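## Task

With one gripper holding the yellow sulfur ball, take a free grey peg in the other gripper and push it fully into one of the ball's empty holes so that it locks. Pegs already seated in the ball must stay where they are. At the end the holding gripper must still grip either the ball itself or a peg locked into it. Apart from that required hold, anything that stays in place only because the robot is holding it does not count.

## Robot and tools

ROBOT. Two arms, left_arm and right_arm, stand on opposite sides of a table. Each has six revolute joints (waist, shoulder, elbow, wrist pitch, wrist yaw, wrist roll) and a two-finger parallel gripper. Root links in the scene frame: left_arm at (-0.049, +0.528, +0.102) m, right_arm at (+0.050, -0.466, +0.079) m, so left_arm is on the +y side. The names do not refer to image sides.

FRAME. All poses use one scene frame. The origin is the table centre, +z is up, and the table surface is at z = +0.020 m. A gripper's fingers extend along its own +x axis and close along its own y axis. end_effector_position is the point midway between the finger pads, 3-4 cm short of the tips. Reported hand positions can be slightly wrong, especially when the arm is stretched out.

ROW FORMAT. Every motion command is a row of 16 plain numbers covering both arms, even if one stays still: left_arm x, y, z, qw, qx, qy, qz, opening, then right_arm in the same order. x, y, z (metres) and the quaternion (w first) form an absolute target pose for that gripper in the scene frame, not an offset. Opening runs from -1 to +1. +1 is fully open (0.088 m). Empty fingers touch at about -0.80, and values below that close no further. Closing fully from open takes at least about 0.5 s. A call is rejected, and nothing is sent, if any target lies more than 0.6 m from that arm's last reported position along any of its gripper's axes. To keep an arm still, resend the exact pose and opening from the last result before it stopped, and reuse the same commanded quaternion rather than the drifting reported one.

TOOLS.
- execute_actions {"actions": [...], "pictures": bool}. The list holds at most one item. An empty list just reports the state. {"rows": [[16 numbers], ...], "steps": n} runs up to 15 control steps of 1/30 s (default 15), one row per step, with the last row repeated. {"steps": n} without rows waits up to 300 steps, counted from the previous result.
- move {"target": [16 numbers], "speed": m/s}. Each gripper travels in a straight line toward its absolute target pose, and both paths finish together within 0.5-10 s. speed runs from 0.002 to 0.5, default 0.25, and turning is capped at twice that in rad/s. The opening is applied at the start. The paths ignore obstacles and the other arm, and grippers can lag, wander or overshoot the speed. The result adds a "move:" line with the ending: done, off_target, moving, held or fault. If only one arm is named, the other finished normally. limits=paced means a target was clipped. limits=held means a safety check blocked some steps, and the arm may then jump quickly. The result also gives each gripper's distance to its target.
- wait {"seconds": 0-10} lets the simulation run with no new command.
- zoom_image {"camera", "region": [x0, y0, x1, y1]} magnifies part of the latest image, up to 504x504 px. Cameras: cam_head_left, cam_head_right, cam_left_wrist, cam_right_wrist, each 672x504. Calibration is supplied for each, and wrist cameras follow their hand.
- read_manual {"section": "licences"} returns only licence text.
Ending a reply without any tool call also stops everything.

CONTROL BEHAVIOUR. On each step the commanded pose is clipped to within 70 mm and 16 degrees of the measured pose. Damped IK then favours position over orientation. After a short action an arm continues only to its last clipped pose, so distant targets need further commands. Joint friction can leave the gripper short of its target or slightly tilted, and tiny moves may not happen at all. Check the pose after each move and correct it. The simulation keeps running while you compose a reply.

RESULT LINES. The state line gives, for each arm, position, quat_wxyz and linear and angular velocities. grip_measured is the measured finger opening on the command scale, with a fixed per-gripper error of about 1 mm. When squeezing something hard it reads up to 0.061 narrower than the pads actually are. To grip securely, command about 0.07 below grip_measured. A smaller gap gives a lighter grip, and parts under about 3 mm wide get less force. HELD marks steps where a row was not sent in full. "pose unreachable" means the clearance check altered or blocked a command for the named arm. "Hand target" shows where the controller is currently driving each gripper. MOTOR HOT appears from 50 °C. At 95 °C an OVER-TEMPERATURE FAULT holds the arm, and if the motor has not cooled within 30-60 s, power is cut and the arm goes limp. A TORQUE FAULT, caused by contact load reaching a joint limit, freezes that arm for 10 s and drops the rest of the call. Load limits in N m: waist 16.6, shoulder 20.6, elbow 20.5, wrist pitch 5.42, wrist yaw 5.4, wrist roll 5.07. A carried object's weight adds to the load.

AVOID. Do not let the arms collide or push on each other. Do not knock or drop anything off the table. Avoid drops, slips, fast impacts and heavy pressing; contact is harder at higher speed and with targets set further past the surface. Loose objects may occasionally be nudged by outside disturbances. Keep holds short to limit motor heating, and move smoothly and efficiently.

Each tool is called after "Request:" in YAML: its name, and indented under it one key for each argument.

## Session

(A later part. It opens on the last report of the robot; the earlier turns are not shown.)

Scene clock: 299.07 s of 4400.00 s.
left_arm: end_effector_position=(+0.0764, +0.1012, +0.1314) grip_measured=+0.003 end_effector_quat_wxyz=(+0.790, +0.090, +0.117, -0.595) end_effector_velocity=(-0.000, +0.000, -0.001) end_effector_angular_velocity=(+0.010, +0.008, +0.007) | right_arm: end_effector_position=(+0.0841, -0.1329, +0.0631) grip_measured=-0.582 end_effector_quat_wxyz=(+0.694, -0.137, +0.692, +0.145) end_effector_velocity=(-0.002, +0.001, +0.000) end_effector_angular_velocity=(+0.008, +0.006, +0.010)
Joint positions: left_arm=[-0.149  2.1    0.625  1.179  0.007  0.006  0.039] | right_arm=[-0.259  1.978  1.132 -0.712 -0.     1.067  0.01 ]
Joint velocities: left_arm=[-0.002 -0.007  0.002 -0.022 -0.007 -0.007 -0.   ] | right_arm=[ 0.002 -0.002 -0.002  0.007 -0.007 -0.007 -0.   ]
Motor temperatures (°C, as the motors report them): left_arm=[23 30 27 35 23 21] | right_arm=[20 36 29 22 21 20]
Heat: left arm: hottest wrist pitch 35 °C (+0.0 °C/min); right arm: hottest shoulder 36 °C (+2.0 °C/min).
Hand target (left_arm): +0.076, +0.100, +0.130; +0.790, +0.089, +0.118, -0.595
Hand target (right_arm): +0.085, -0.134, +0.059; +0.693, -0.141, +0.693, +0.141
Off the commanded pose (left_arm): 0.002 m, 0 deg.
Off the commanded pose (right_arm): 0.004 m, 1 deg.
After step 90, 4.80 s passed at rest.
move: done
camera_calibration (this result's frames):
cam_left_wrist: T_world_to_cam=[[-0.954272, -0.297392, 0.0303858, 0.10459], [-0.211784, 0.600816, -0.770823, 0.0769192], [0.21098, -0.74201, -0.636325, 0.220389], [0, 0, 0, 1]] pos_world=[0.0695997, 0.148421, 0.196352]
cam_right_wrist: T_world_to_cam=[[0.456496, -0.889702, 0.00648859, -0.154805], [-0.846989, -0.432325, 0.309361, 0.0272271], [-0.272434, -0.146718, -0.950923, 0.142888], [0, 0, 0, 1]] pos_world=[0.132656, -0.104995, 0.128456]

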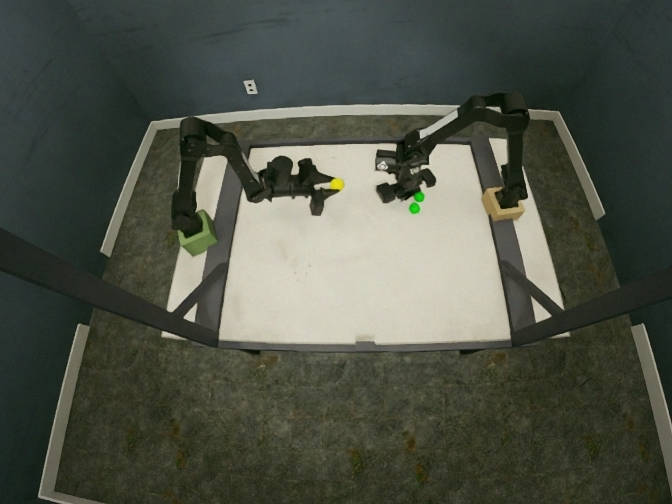

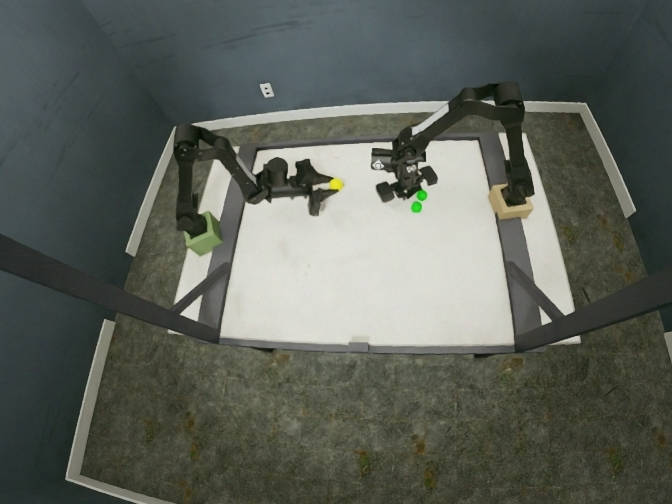

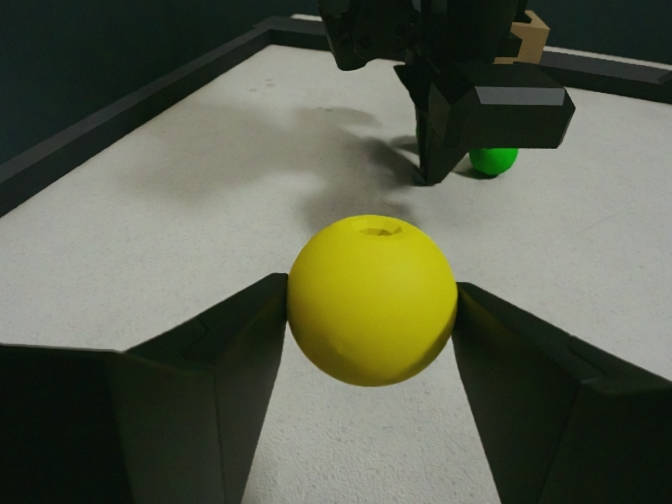

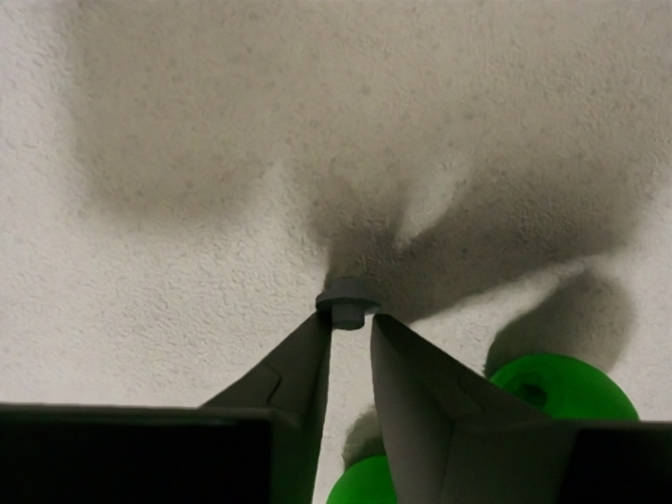

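Request:
execute_actions:
  actions:
    - {"rows": [[0.076,0.10,0.13,0.7898,0.0889,0.1180,-0.5952,-0.07,0.0850,-0.1335,0.0594,0.6929,-0.1410,0.6929,0.1410,-0.60],[0.076,0.10,0.13,0.7898,0.0889,0.1180,-0.5952,-0.07,0.0850,-0.1335,0.0594,0.6929,-0.1410,0.6929,0.1410,-0.61],[0.076,0.10,0.13,0.7898,0.0889,0.1180,-0.5952,-0.07,0.0850,-0.1335,0.0594,0.6929,-0.1410,0.6929,0.1410,-0.62],[0.076,0.10,0.13,0.7898,0.0889,0.1180,-0.5952,-0.07,0.0850,-0.1335,0.0594,0.6929,-0.1410,0.6929,0.1410,-0.63],[0.076,0.10,0.13,0.7898,0.0889,0.1180,-0.5952,-0.07,0.0850,-0.1335,0.0594,0.6929,-0.1410,0.6929,0.1410,-0.64],[0.076,0.10,0.13,0.7898,0.0889,0.1180,-0.5952,-0.07,0.0850,-0.1335,0.0594,0.6929,-0.1410,0.6929,0.1410,-0.65],[0.076,0.10,0.13,0.7898,0.0889,0.1180,-0.5952,-0.07,0.0850,-0.1335,0.0594,0.6929,-0.1410,0.6929,0.1410,-0.66],[0.076,0.10,0.13,0.7898,0.0889,0.1180,-0.5952,-0.07,0.0850,-0.1335,0.0594,0.6929,-0.1410,0.6929,0.1410,-0.675],[0.076,0.10,0.13,0.7898,0.0889,0.1180,-0.5952,-0.07,0.0850,-0.1335,0.0594,0.6929,-0.1410,0.6929,0.1410,-0.69],[0.076,0.10,0.13,0.7898,0.0889,0.1180,-0.5952,-0.07,0.0850,-0.1335,0.0594,0.6929,-0.1410,0.6929,0.1410,-0.705],[0.076,0.10,0.13,0.7898,0.0889,0.1180,-0.5952,-0.07,0.0850,-0.1335,0.0594,0.6929,-0.1410,0.6929,0.1410,-0.72]], "steps": 15}
  pictures: false

Request:
wait:
  seconds: 0.3

Request:
zoom_image:
  camera: "cam_right_wrist"
  region: [290, 250, 410, 370]

Scene clock: 356.97 s of 4400.00 s.
left_arm: end_effector_position=(+0.0764, +0.1012, +0.1314) grip_measured=+0.003 end_effector_quat_wxyz=(+0.790, +0.090, +0.117, -0.595) end_effector_velocity=(-0.000, +0.001, -0.001) end_effector_angular_velocity=(+0.006, +0.007, +0.007) | right_arm: end_effector_position=(+0.0841, -0.1330, +0.0631) grip_measured=-0.700 end_effector_quat_wxyz=(+0.694, -0.137, +0.692, +0.145) end_effector_velocity=(+0.001, +0.000, -0.001) end_effector_angular_velocity=(+0.003, +0.007, -0.015)
Joint positions: left_arm=[-0.149  2.1    0.625  1.179  0.007  0.006  0.039] | right_arm=[-0.259  1.978  1.132 -0.712 -0.     1.067  0.005]
Joint velocities: left_arm=[-0.002 -0.002 -0.002 -0.007 -0.007 -0.007 -0.   ] | right_arm=[-0.007  0.002 -0.002  0.007 -0.007  0.007 -0.003]
Motor temperatures (°C, as the motors report them): left_arm=[23 31 27 36 23 21] | right_arm=[20 35 30 22 21 20]
Heat: left arm: hottest wrist pitch 36 °C (+1.0 °C/min); right arm: hottest shoulder 35 °C (-1.0 °C/min).
Hand target (left_arm): +0.076, +0.100, +0.130; +0.790, +0.089, +0.118, -0.595
Hand target (right_arm): +0.085, -0.134, +0.059; +0.693, -0.141, +0.693, +0.141
Off the commanded pose (left_arm): 0.002 m, 0 deg.
Off the commanded pose (right_arm): 0.004 m, 1 deg.
Steps of this call (steps 1 to 90: nothing new was sent; then 54.40 s passed at rest; steps 91 to 105: all 15 steps of this action). Readings (end_effector_position):
91: left_arm (+0.0764, +0.1012, +0.1314) | right_arm (+0.0841, -0.1329, +0.0631)
92: left_arm (+0.0764, +0.1012, +0.1314) | right_arm (+0.0841, -0.1329, +0.0631)
94: left_arm (+0.0764, +0.1012, +0.1314) | right_arm (+0.0841, -0.1329, +0.0631)
98: left_arm (+0.0764, +0.1012, +0.1314) | right_arm (+0.0841, -0.1329, +0.0631)
105: the state above

Scene clock: 357.27 s of 4400.00 s.
left_arm: end_effector_position=(+0.0764, +0.1012, +0.1314) grip_measured=+0.003 end_effector_quat_wxyz=(+0.790, +0.090, +0.117, -0.595) end_effector_velocity=(+0.002, +0.002, -0.001) end_effector_angular_velocity=(+0.007, +0.003, +0.021) | right_arm: end_effector_position=(+0.0841, -0.1330, +0.0631) grip_measured=-0.705 end_effector_quat_wxyz=(+0.694, -0.137, +0.692, +0.145) end_effector_velocity=(+0.002, -0.002, +0.000) end_effector_angular_velocity=(-0.008, -0.007, +0.005)
Joint positions: left_arm=[-0.149  2.1    0.625  1.179  0.007  0.006  0.039] | right_arm=[-0.259  1.978  1.132 -0.712 -0.     1.067  0.004]
Joint velocities: left_arm=[-0.002 -0.002 -0.002 -0.007 -0.022 -0.007 -0.   ] | right_arm=[-0.002 -0.002 -0.002 -0.007  0.007 -0.007 -0.   ]
Motor temperatures (°C, as the motors report them): left_arm=[23 31 27 36 23 21] | right_arm=[20 35 30 22 21 20]
Heat: left arm: hottest wrist pitch 36 °C (+1.0 °C/min); right arm: hottest shoulder 35 °C (-1.0 °C/min).
Hand target (left_arm): +0.076, +0.100, +0.130; +0.790, +0.089, +0.118, -0.595
Hand target (right_arm): +0.085, -0.134, +0.059; +0.693, -0.141, +0.693, +0.141
Off the commanded pose (left_arm): 0.002 m, 0 deg.
Off the commanded pose (right_arm): 0.004 m, 1 deg.
Steps of this call (steps 1 to 9: nothing new was sent). Readings (end_effector_position):
1: left_arm (+0.0764, +0.1012, +0.1314) | right_arm (+0.0841, -0.1330, +0.0631)
2: left_arm (+0.0764, +0.1012, +0.1314) | right_arm (+0.0841, -0.1330, +0.0631)
4: left_arm (+0.0764, +0.1012, +0.1314) | right_arm (+0.0841, -0.1330, +0.0631)
8: left_arm (+0.0764, +0.1012, +0.1314) | right_arm (+0.0841, -0.1330, +0.0631)
9: the state above
camera_calibration (this result's frames):
cam_left_wrist: T_world_to_cam=[[-0.954272, -0.297392, 0.0303858, 0.10459], [-0.211784, 0.600816, -0.770823, 0.0769192], [0.21098, -0.74201, -0.636325, 0.220389], [0, 0, 0, 1]] pos_world=[0.0695997, 0.148421, 0.196352]
cam_right_wrist: T_world_to_cam=[[0.456497, -0.889699, 0.00680847, -0.154894], [-0.846977, -0.432208, 0.309558, 0.0271866], [-0.272471, -0.147079, -0.950856, 0.142823], [0, 0, 0, 1]] pos_world=[0.13265, -0.105053, 0.128443]

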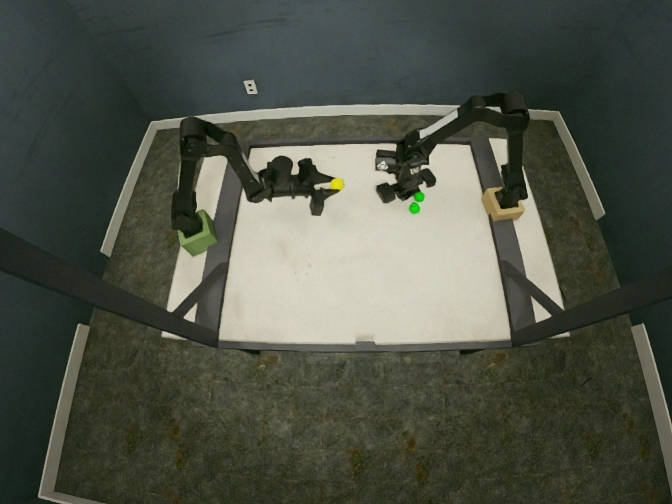

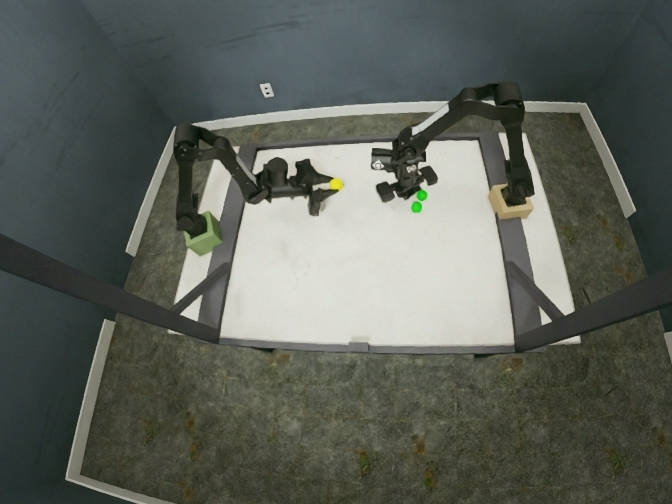

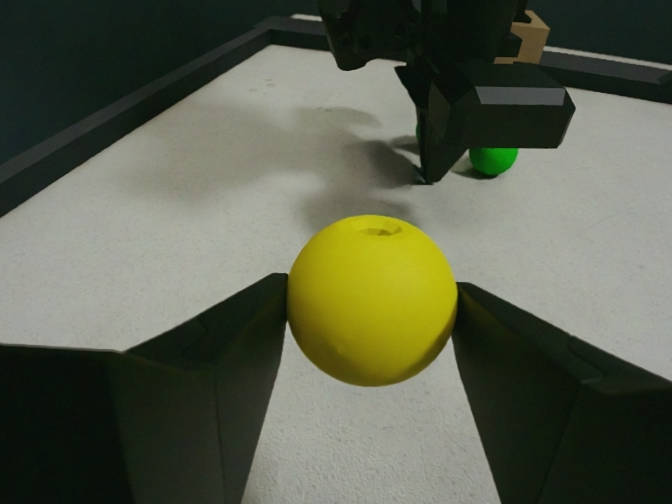

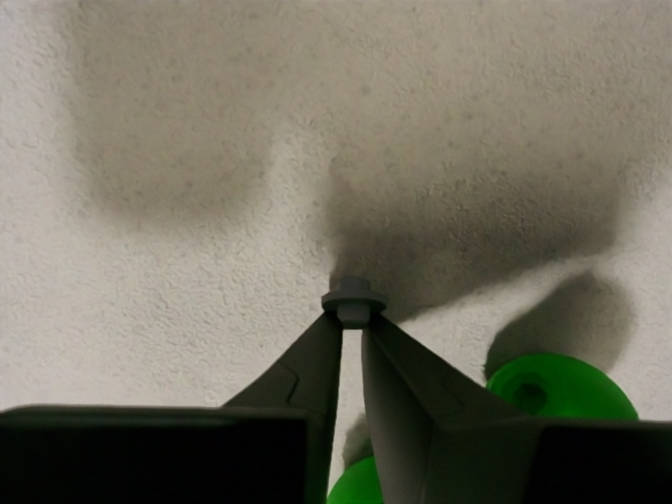

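Region (290, 250, 410, 370) of cam_right_wrist's 672x504 image, scaled by 4.200, with more detail than that image has.

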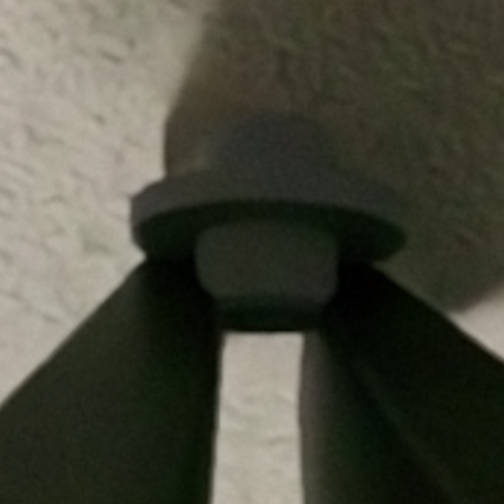

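Request:
execute_actions:
  actions:
    - {"rows": [[0.076,0.10,0.13,0.7898,0.0889,0.1180,-0.5952,-0.07,0.0850,-0.1335,0.0594,0.6929,-0.1410,0.6929,0.1410,-0.66],[0.076,0.10,0.13,0.7898,0.0889,0.1180,-0.5952,-0.07,0.0850,-0.1335,0.0594,0.6929,-0.1410,0.6929,0.1410,-0.62],[0.076,0.10,0.13,0.7898,0.0889,0.1180,-0.5952,-0.07,0.0850,-0.1335,0.0594,0.6929,-0.1410,0.6929,0.1410,-0.575],[0.076,0.10,0.13,0.7898,0.0889,0.1180,-0.5952,-0.07,0.0850,-0.1335,0.0594,0.6929,-0.1410,0.6929,0.1410,-0.575],[0.076,0.10,0.13,0.7898,0.0889,0.1180,-0.5952,-0.07,0.0850,-0.1335,0.0594,0.6929,-0.1410,0.6929,0.1410,-0.575],[0.076,0.10,0.13,0.7898,0.0889,0.1180,-0.5952,-0.07,0.08509,-0.13263,0.0594,0.69332,-0.13965,0.69248,0.14235,-0.575]], "steps": 15}

Request:
zoom_image:
  camera: "cam_right_wrist"
  region: [290, 250, 410, 370]

Scene clock: 375.10 s of 4400.00 s.
left_arm: end_effector_position=(+0.0764, +0.1012, +0.1314) grip_measured=+0.003 end_effector_quat_wxyz=(+0.790, +0.090, +0.117, -0.595) end_effector_velocity=(-0.003, +0.001, +0.000) end_effector_angular_velocity=(-0.005, +0.008, -0.007) | right_arm: end_effector_position=(+0.0841, -0.1330, +0.0629) grip_measured=-0.579 end_effector_quat_wxyz=(+0.694, -0.137, +0.692, +0.145) end_effector_velocity=(+0.001, -0.002, +0.000) end_effector_angular_velocity=(-0.007, +0.008, +0.000)
Joint positions: left_arm=[-0.149  2.1    0.625  1.179  0.007  0.006  0.039] | right_arm=[-0.259  1.979  1.132 -0.712 -0.     1.067  0.011]
Joint velocities: left_arm=[-0.002 -0.002 -0.007  0.007  0.007 -0.007 -0.   ] | right_arm=[-0.007 -0.002 -0.002 -0.007 -0.007 -0.007  0.   ]
Motor temperatures (°C, as the motors report them): left_arm=[23 31 27 37 23 21] | right_arm=[20 35 30 22 21 20]
Heat: left arm: hottest wrist pitch 37 °C (+1.0 °C/min); right arm: hottest shoulder 35 °C (+0.0 °C/min).
Hand target (left_arm): +0.076, +0.100, +0.130; +0.790, +0.089, +0.118, -0.595
Hand target (right_arm): +0.085, -0.133, +0.059; +0.693, -0.140, +0.692, +0.142
Off the commanded pose (left_arm): 0.002 m, 0 deg.
Off the commanded pose (right_arm): 0.004 m, 0 deg.
Steps of this call (steps 1 to 90: nothing new was sent; then 14.33 s passed at rest; steps 91 to 105: all 15 steps of this action). Readings (end_effector_position):
91: left_arm (+0.0764, +0.1012, +0.1314) | right_arm (+0.0841, -0.1330, +0.0631)
92: left_arm (+0.0764, +0.1012, +0.1314) | right_arm (+0.0841, -0.1330, +0.0631)
94: left_arm (+0.0764, +0.1012, +0.1314) | right_arm (+0.0841, -0.1330, +0.0631)
98: left_arm (+0.0764, +0.1012, +0.1314) | right_arm (+0.0840, -0.1331, +0.0629)
105: the state above
camera_calibration (this result's frames):
cam_left_wrist: T_world_to_cam=[[-0.954272, -0.297392, 0.0303858, 0.10459], [-0.211784, 0.600816, -0.770823, 0.0769192], [0.21098, -0.74201, -0.636325, 0.220389], [0, 0, 0, 1]] pos_world=[0.0695997, 0.148421, 0.196352]
cam_right_wrist: T_world_to_cam=[[0.456497, -0.889699, 0.00680847, -0.15483], [-0.846977, -0.432208, 0.309558, 0.0272991], [-0.272471, -0.147079, -0.950856, 0.14261], [0, 0, 0, 1]] pos_world=[0.132658, -0.104978, 0.128205]

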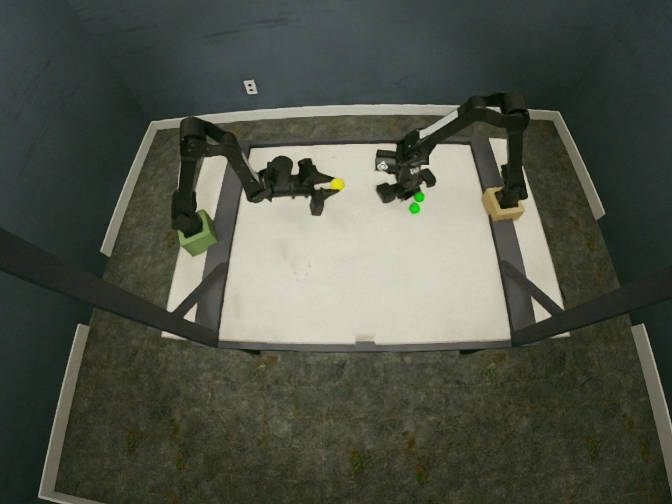

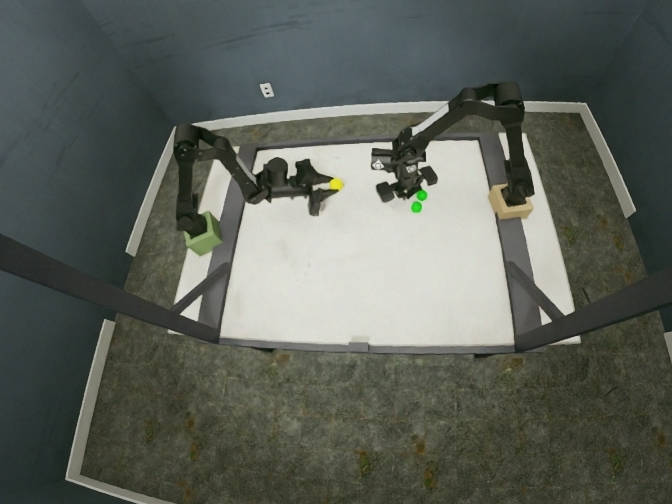

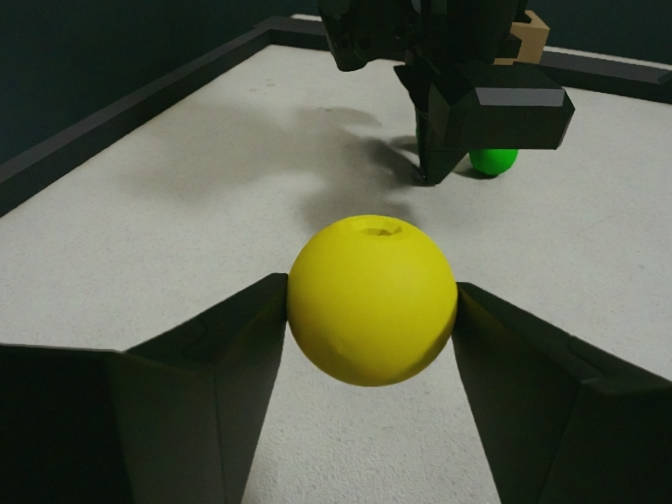

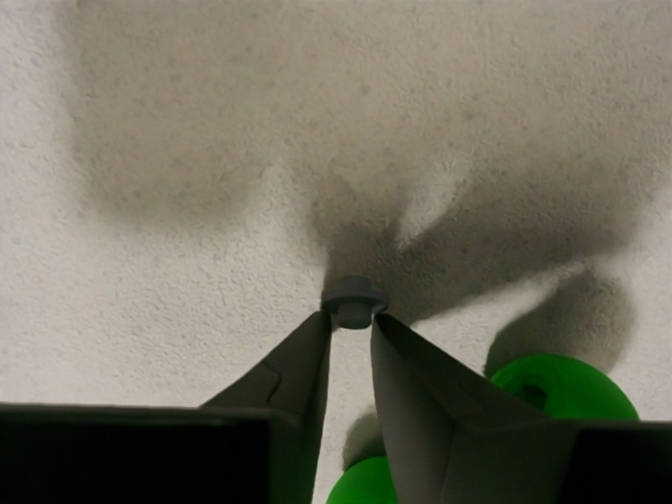

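Region (290, 250, 410, 370) of cam_right_wrist's 672x504 image, scaled by 4.200, with more detail than that image has.

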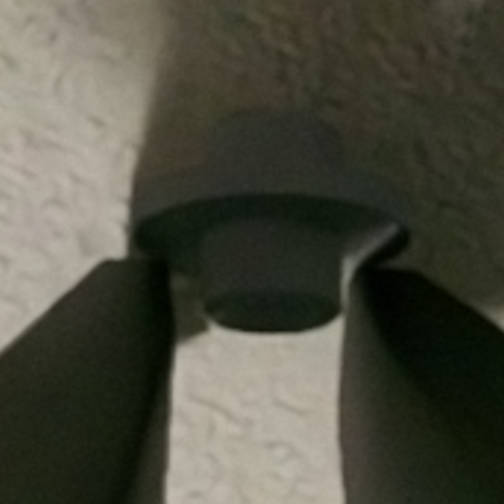

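Request:
move:
  target: [0.076, 0.10, 0.13, 0.7898, 0.0889, 0.1180, -0.5952, -0.07, 0.08916, -0.13217, 0.0596, 0.69374, -0.1383, 0.69206, 0.1437, -0.575]
  speed: 0.008

Request:
zoom_image:
  camera: "cam_right_wrist"
  region: [290, 250, 410, 370]

Scene clock: 384.90 s of 4400.00 s.
left_arm: end_effector_position=(+0.0764, +0.1012, +0.1314) grip_measured=+0.003 end_effector_quat_wxyz=(+0.790, +0.090, +0.117, -0.595) end_effector_velocity=(-0.000, +0.001, -0.001) end_effector_angular_velocity=(+0.006, +0.007, +0.007) | right_arm: end_effector_position=(+0.0882, -0.1327, +0.0629) grip_measured=-0.578 end_effector_quat_wxyz=(+0.694, -0.136, +0.691, +0.146) end_effector_velocity=(+0.000, +0.000, -0.001) end_effector_angular_velocity=(+0.002, -0.008, +0.010)
Joint positions: left_arm=[-0.149  2.1    0.625  1.179  0.007  0.006  0.039] | right_arm=[-0.271  1.979  1.132 -0.709 -0.     1.055  0.011]
Joint velocities: left_arm=[-0.002 -0.002 -0.002 -0.007 -0.007 -0.007 -0.   ] | right_arm=[ 0.002  0.002 -0.002  0.007  0.007 -0.007 -0.   ]
Motor temperatures (°C, as the motors report them): left_arm=[23 31 27 37 23 21] | right_arm=[20 35 30 22 21 20]
Heat: left arm: hottest wrist pitch 37 °C (+1.0 °C/min); right arm: hottest shoulder 35 °C (+0.0 °C/min).
Hand target (left_arm): +0.076, +0.100, +0.130; +0.790, +0.089, +0.118, -0.595
Hand target (right_arm): +0.089, -0.132, +0.060; +0.694, -0.138, +0.692, +0.144
Off the commanded pose (left_arm): 0.002 m, 0 deg.
Off the commanded pose (right_arm): 0.003 m, 0 deg.
After step 90, 5.80 s passed at rest.
move: done
camera_calibration (this result's frames):
cam_left_wrist: T_world_to_cam=[[-0.954272, -0.297392, 0.0303858, 0.10459], [-0.211784, 0.600816, -0.770823, 0.0769192], [0.21098, -0.74201, -0.636325, 0.220389], [0, 0, 0, 1]] pos_world=[0.0695997, 0.148421, 0.196352]
cam_right_wrist: T_world_to_cam=[[0.456154, -0.88989, 0.00434359, -0.156361], [-0.847293, -0.432816, 0.307839, 0.0309506], [-0.272063, -0.144102, -0.951429, 0.144173], [0, 0, 0, 1]] pos_world=[0.136773, -0.104973, 0.128322]

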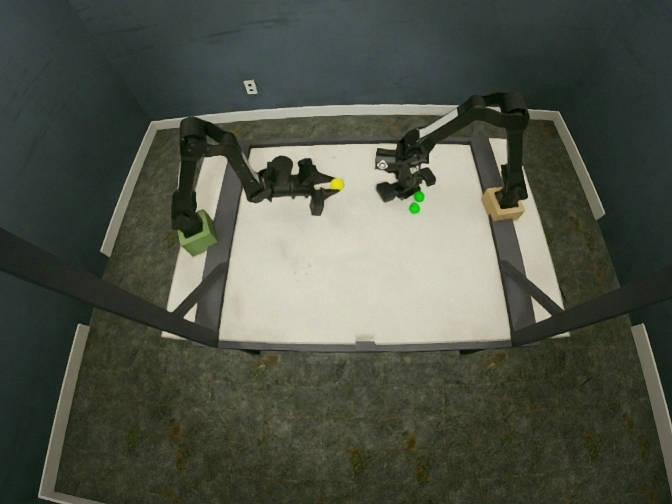

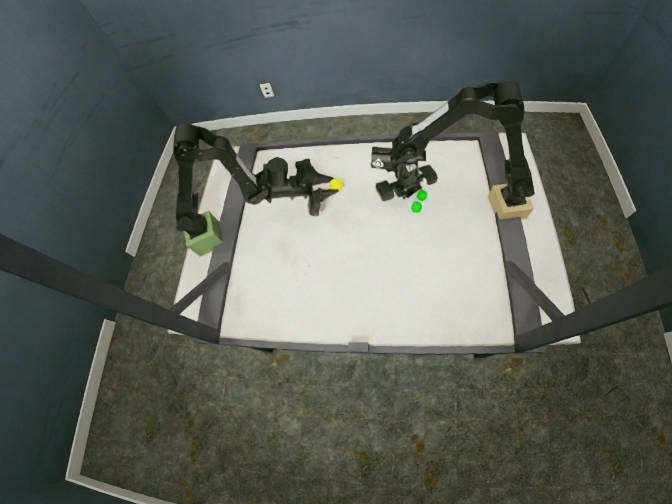

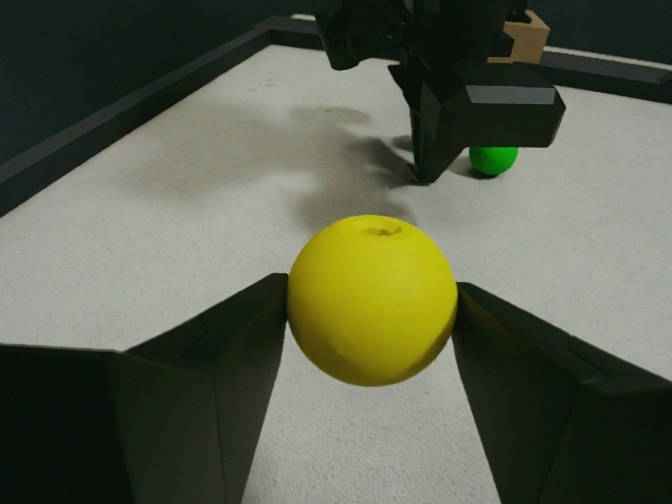

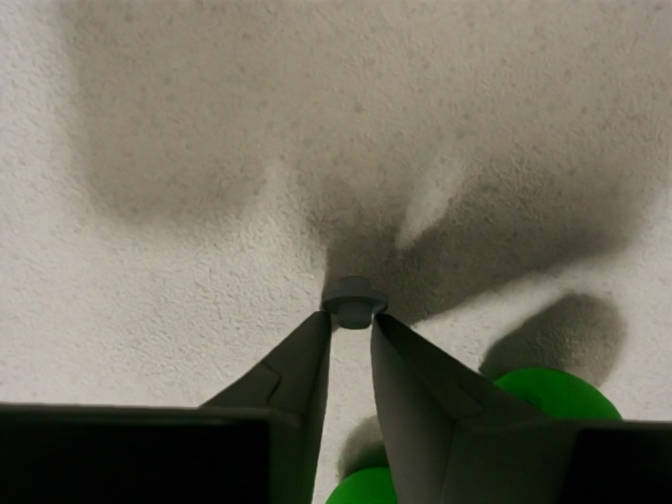

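Region (290, 250, 410, 370) of cam_right_wrist's 672x504 image, scaled by 4.200, with more detail than that image has.

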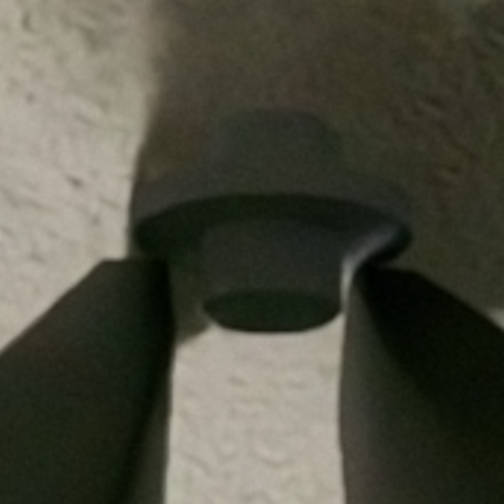

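Request:
move:
  target: [0.076, 0.10, 0.13, 0.7898, 0.0889, 0.1180, -0.5952, -0.07, 0.0893, -0.1335, 0.081, 0.6929, -0.1410, 0.6929, 0.1410, -0.28]
  speed: 0.04

Request:
move:
  target: [0.076, 0.10, 0.13, 0.7898, 0.0889, 0.1180, -0.5952, -0.07, 0.0893, -0.1378, 0.063, 0.6929, -0.1410, 0.6929, 0.1410, -0.28]
  speed: 0.03

Request:
zoom_image:
  camera: "cam_right_wrist"
  region: [280, 240, 420, 380]

Request:
zoom_image:
  camera: "cam_left_wrist"
  region: [380, 120, 470, 200]

Scene clock: 399.60 s of 4400.00 s.
left_arm: end_effector_position=(+0.0764, +0.1012, +0.1314) grip_measured=+0.003 end_effector_quat_wxyz=(+0.790, +0.090, +0.117, -0.595) end_effector_velocity=(-0.000, +0.000, +0.002) end_effector_angular_velocity=(-0.008, +0.003, +0.007) | right_arm: end_effector_position=(+0.0881, -0.1360, +0.0768) grip_measured=-0.283 end_effector_quat_wxyz=(+0.691, -0.146, +0.694, +0.137) end_effector_velocity=(-0.005, -0.004, +0.002) end_effector_angular_velocity=(-0.013, +0.038, -0.010)
Joint positions: left_arm=[-0.149  2.1    0.625  1.179  0.007  0.006  0.039] | right_arm=[-0.272  1.959  1.168 -0.793 -0.     1.054  0.025]
Joint velocities: left_arm=[-0.002 -0.002 -0.002  0.007 -0.007 -0.007 -0.   ] | right_arm=[-0.002 -0.007 -0.002 -0.022 -0.037  0.007  0.   ]
Motor temperatures (°C, as the motors report them): left_arm=[23 31 27 37 23 21] | right_arm=[20 35 31 22 21 20]
Heat: left arm: hottest wrist pitch 37 °C (+1.0 °C/min); right arm: hottest shoulder 35 °C (+0.0 °C/min).
Hand target (left_arm): +0.076, +0.100, +0.130; +0.790, +0.089, +0.118, -0.595
Hand target (right_arm): +0.089, -0.133, +0.081; +0.693, -0.141, +0.693, +0.141
Off the commanded pose (left_arm): 0.002 m, 0 deg.
Off the commanded pose (right_arm): 0.005 m, 1 deg.
After step 90, 10.93 s passed at rest.
move: done
camera_calibration (this result's frames):
cam_left_wrist: T_world_to_cam=[[-0.954272, -0.297392, 0.0303858, 0.10459], [-0.211784, 0.600816, -0.770823, 0.0769192], [0.21098, -0.74201, -0.636325, 0.220389], [0, 0, 0, 1]] pos_world=[0.0695997, 0.148421, 0.196352]
cam_right_wrist: T_world_to_cam=[[0.456206, -0.889439, 0.0278213, -0.161009], [-0.846275, -0.423976, 0.322588, 0.0251541], [-0.275127, -0.170711, -0.94613, 0.153107], [0, 0, 0, 1]] pos_world=[0.136864, -0.106406, 0.141225]

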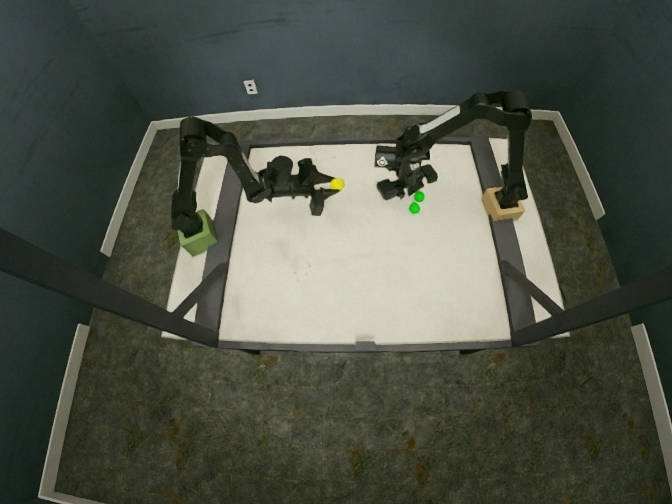

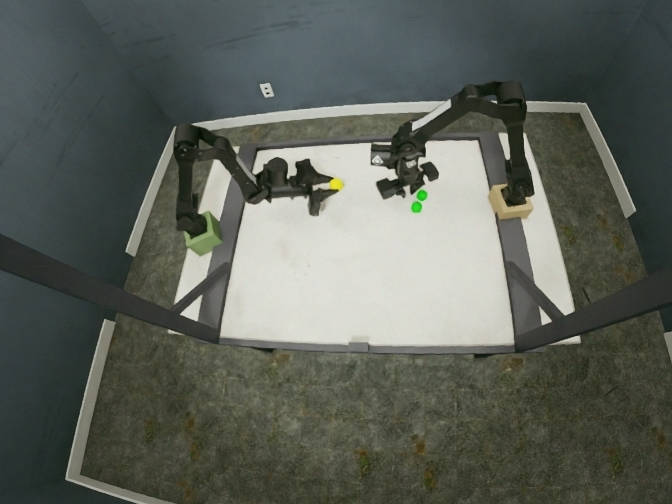

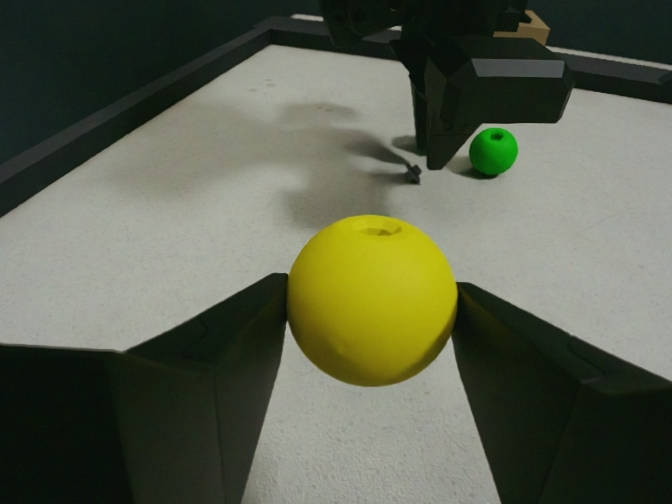

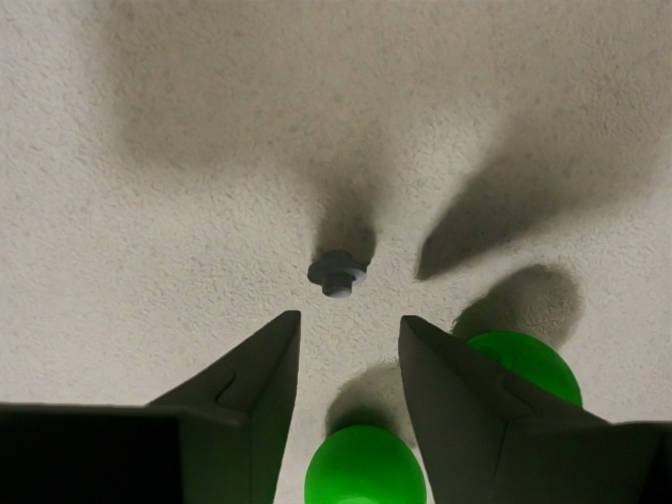

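Scene clock: 400.30 s of 4400.00 s.
left_arm: end_effector_position=(+0.0764, +0.1012, +0.1314) grip_measured=+0.003 end_effector_quat_wxyz=(+0.790, +0.090, +0.117, -0.595) end_effector_velocity=(-0.000, +0.001, -0.001) end_effector_angular_velocity=(+0.013, -0.020, -0.002) | right_arm: end_effector_position=(+0.0888, -0.1334, +0.0692) grip_measured=-0.283 end_effector_quat_wxyz=(+0.695, -0.134, +0.691, +0.148) end_effector_velocity=(-0.002, +0.003, -0.001) end_effector_angular_velocity=(+0.020, +0.020, -0.009)
Joint positions: left_arm=[-0.149  2.1    0.625  1.179  0.007  0.006  0.039] | right_arm=[-0.273  1.96   1.133 -0.724 -0.     1.053  0.025]
Joint velocities: left_arm=[-0.002 -0.002 -0.002 -0.007 -0.007  0.022 -0.   ] | right_arm=[-0.002 -0.002 -0.007  0.022 -0.022  0.007  0.   ]
Motor temperatures (°C, as the motors report them): left_arm=[23 31 27 37 23 21] | right_arm=[20 35 31 22 21 20]
Heat: left arm: hottest wrist pitch 37 °C (+1.0 °C/min); right arm: hottest shoulder 35 °C (+0.0 °C/min).
Hand target (left_arm): +0.076, +0.100, +0.130; +0.790, +0.089, +0.118, -0.595
Hand target (right_arm): +0.089, -0.138, +0.063; +0.693, -0.141, +0.693, +0.141
Off the commanded pose (left_arm): 0.002 m, 0 deg.
Off the commanded pose (right_arm): 0.008 m, 1 deg.
move: done
camera_calibration (this result's frames):
cam_left_wrist: T_world_to_cam=[[-0.954272, -0.297392, 0.0303858, 0.10459], [-0.211784, 0.600816, -0.770823, 0.0769192], [0.21098, -0.74201, -0.636325, 0.220389], [0, 0, 0, 1]] pos_world=[0.0695997, 0.148421, 0.196352]
cam_right_wrist: T_world_to_cam=[[0.456491, -0.889728, -0.0000749827, -0.156985], [-0.847328, -0.434763, 0.304985, 0.0291125], [-0.271386, -0.139159, -0.952357, 0.150891], [0, 0, 0, 1]] pos_world=[0.13728, -0.106019, 0.134812]

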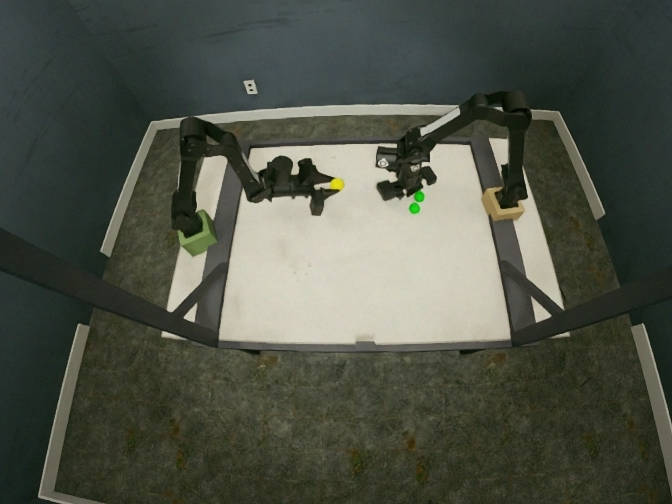

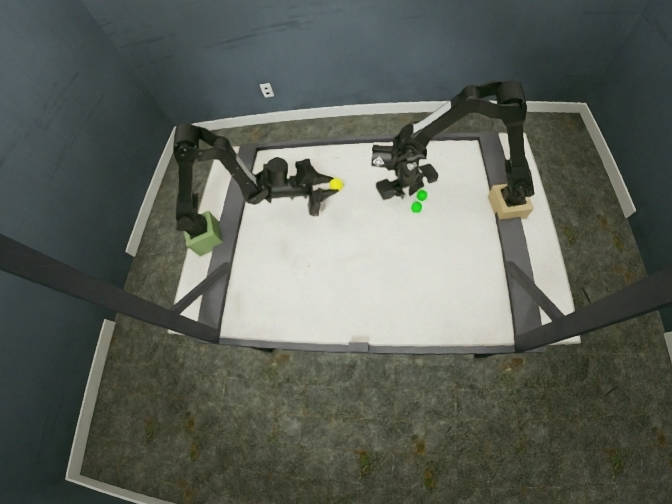

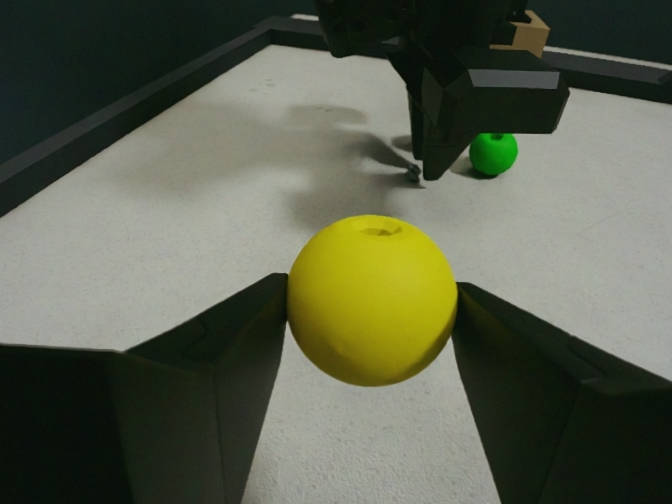

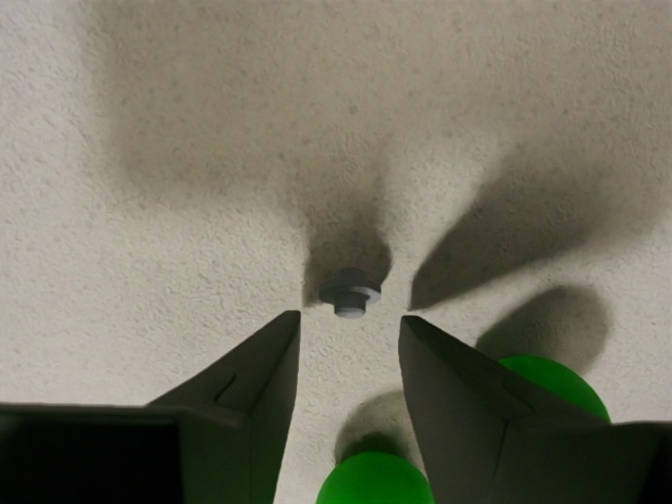

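Region (280, 240, 420, 380) of cam_right_wrist's 672x504 image, scaled by 3.600, with more detail than that image has.

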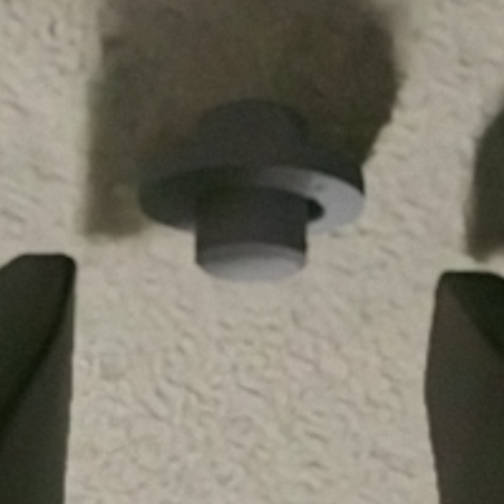

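Region (380, 120, 470, 200) of cam_left_wrist's 672x504 image, scaled by 5.600, with more detail than that image has.

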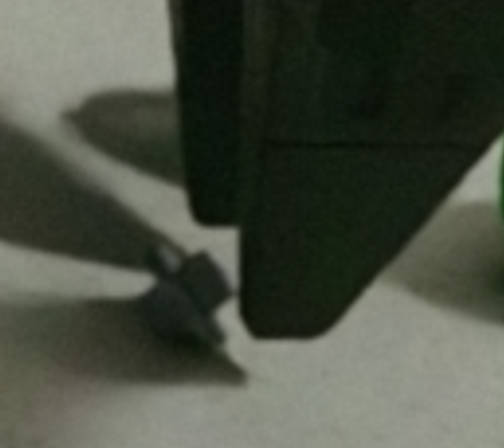

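Request:
move:
  target: [0.076, 0.10, 0.13, 0.7898, 0.0889, 0.1180, -0.5952, -0.07, 0.09852, -0.13475, 0.0631, 0.6952, -0.13458, 0.6906, 0.14742, -0.58]
  speed: 0.008

Request:
zoom_image:
  camera: "cam_right_wrist"
  region: [280, 240, 420, 380]

Request:
zoom_image:
  camera: "cam_left_wrist"
  region: [370, 120, 460, 200]

Scene clock: 413.73 s of 4400.00 s.
left_arm: end_effector_position=(+0.0764, +0.1012, +0.1314) grip_measured=+0.003 end_effector_quat_wxyz=(+0.790, +0.090, +0.117, -0.595) end_effector_velocity=(-0.001, +0.002, -0.003) end_effector_angular_velocity=(+0.010, +0.008, +0.007) | right_arm: end_effector_position=(+0.0982, -0.1305, +0.0693) grip_measured=-0.577 end_effector_quat_wxyz=(+0.697, -0.128, +0.688, +0.154) end_effector_velocity=(-0.001, -0.004, +0.001) end_effector_angular_velocity=(-0.016, +0.009, +0.005)
Joint positions: left_arm=[-0.149  2.1    0.625  1.179  0.007  0.006  0.039] | right_arm=[-0.3    1.96   1.133 -0.704 -0.     1.027  0.011]
Joint velocities: left_arm=[-0.002 -0.002 -0.007 -0.007 -0.007 -0.007  0.   ] | right_arm=[-0.002 -0.002  0.002 -0.022 -0.007 -0.007 -0.   ]
Motor temperatures (°C, as the motors report them): left_arm=[23 32 27 37 23 21] | right_arm=[20 35 30 22 21 20]
Heat: left arm: hottest wrist pitch 37 °C (+1.0 °C/min); right arm: hottest shoulder 35 °C (+0.0 °C/min).
Hand target (left_arm): +0.076, +0.100, +0.130; +0.790, +0.089, +0.118, -0.595
Hand target (right_arm): +0.098, -0.135, +0.063; +0.695, -0.135, +0.691, +0.147
Off the commanded pose (left_arm): 0.002 m, 0 deg.
Off the commanded pose (right_arm): 0.007 m, 1 deg.
After step 90, 8.77 s passed at rest.
move: done
camera_calibration (this result's frames):
cam_left_wrist: T_world_to_cam=[[-0.954272, -0.297392, 0.0303858, 0.10459], [-0.211784, 0.600816, -0.770823, 0.0769192], [0.21098, -0.74201, -0.636325, 0.220389], [0, 0, 0, 1]] pos_world=[0.0695997, 0.148421, 0.196352]
cam_right_wrist: T_world_to_cam=[[0.455828, -0.889935, -0.0153479, -0.15761], [-0.848634, -0.439744, 0.294016, 0.0386057], [-0.268404, -0.120996, -0.955677, 0.156209], [0, 0, 0, 1]] pos_world=[0.146532, -0.104386, 0.135516]

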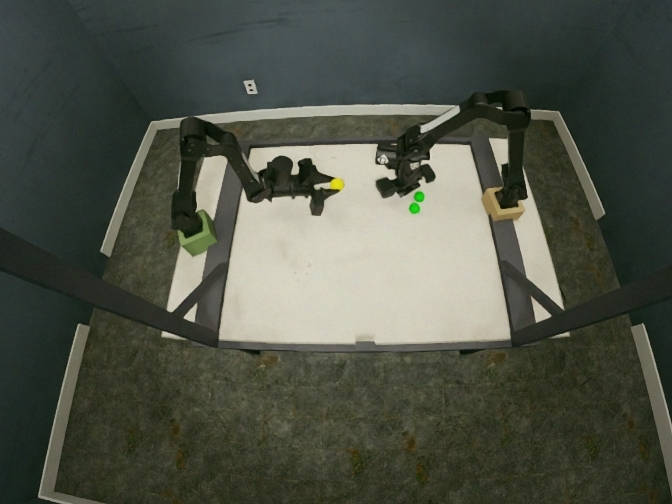

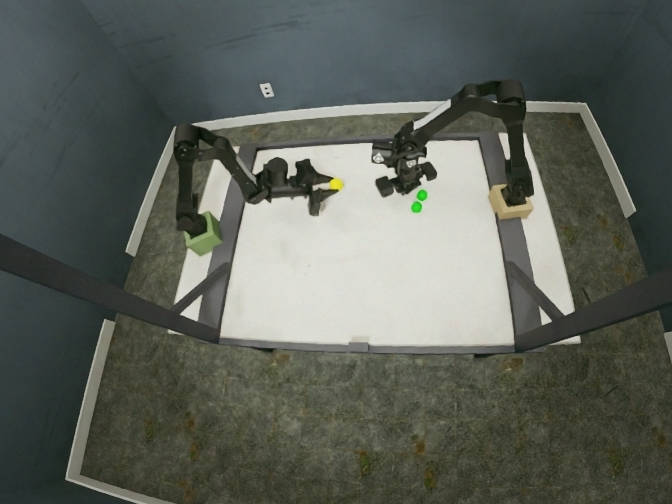

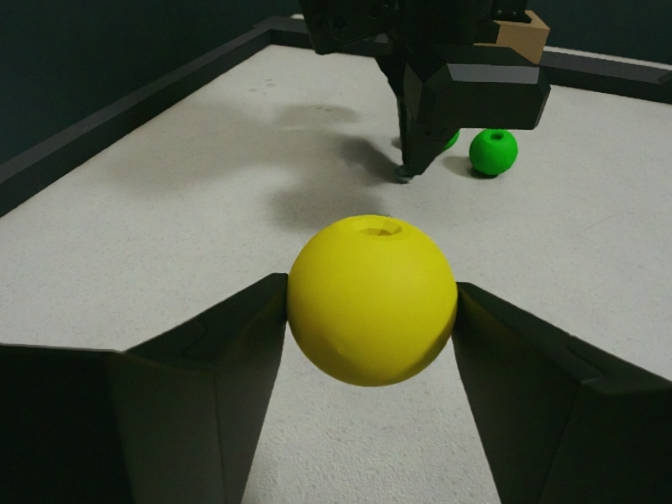

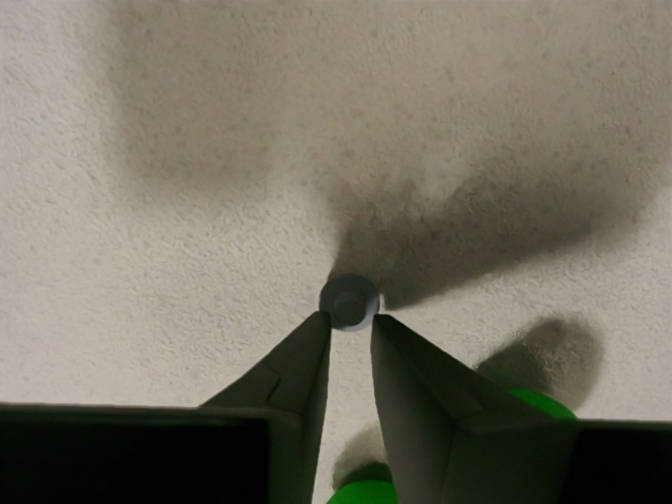

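Region (280, 240, 420, 380) of cam_right_wrist's 672x504 image, scaled by 3.600, with more detail than that image has.

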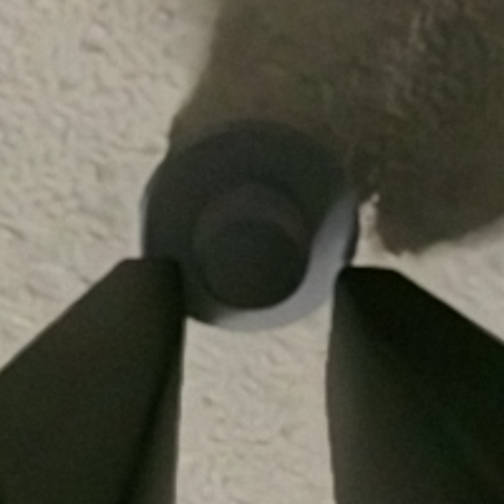

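Region (370, 120, 460, 200) of cam_left_wrist's 672x504 image, scaled by 5.600, with more detail than that image has.

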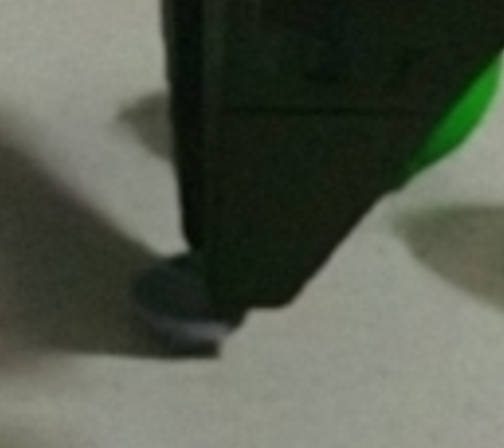

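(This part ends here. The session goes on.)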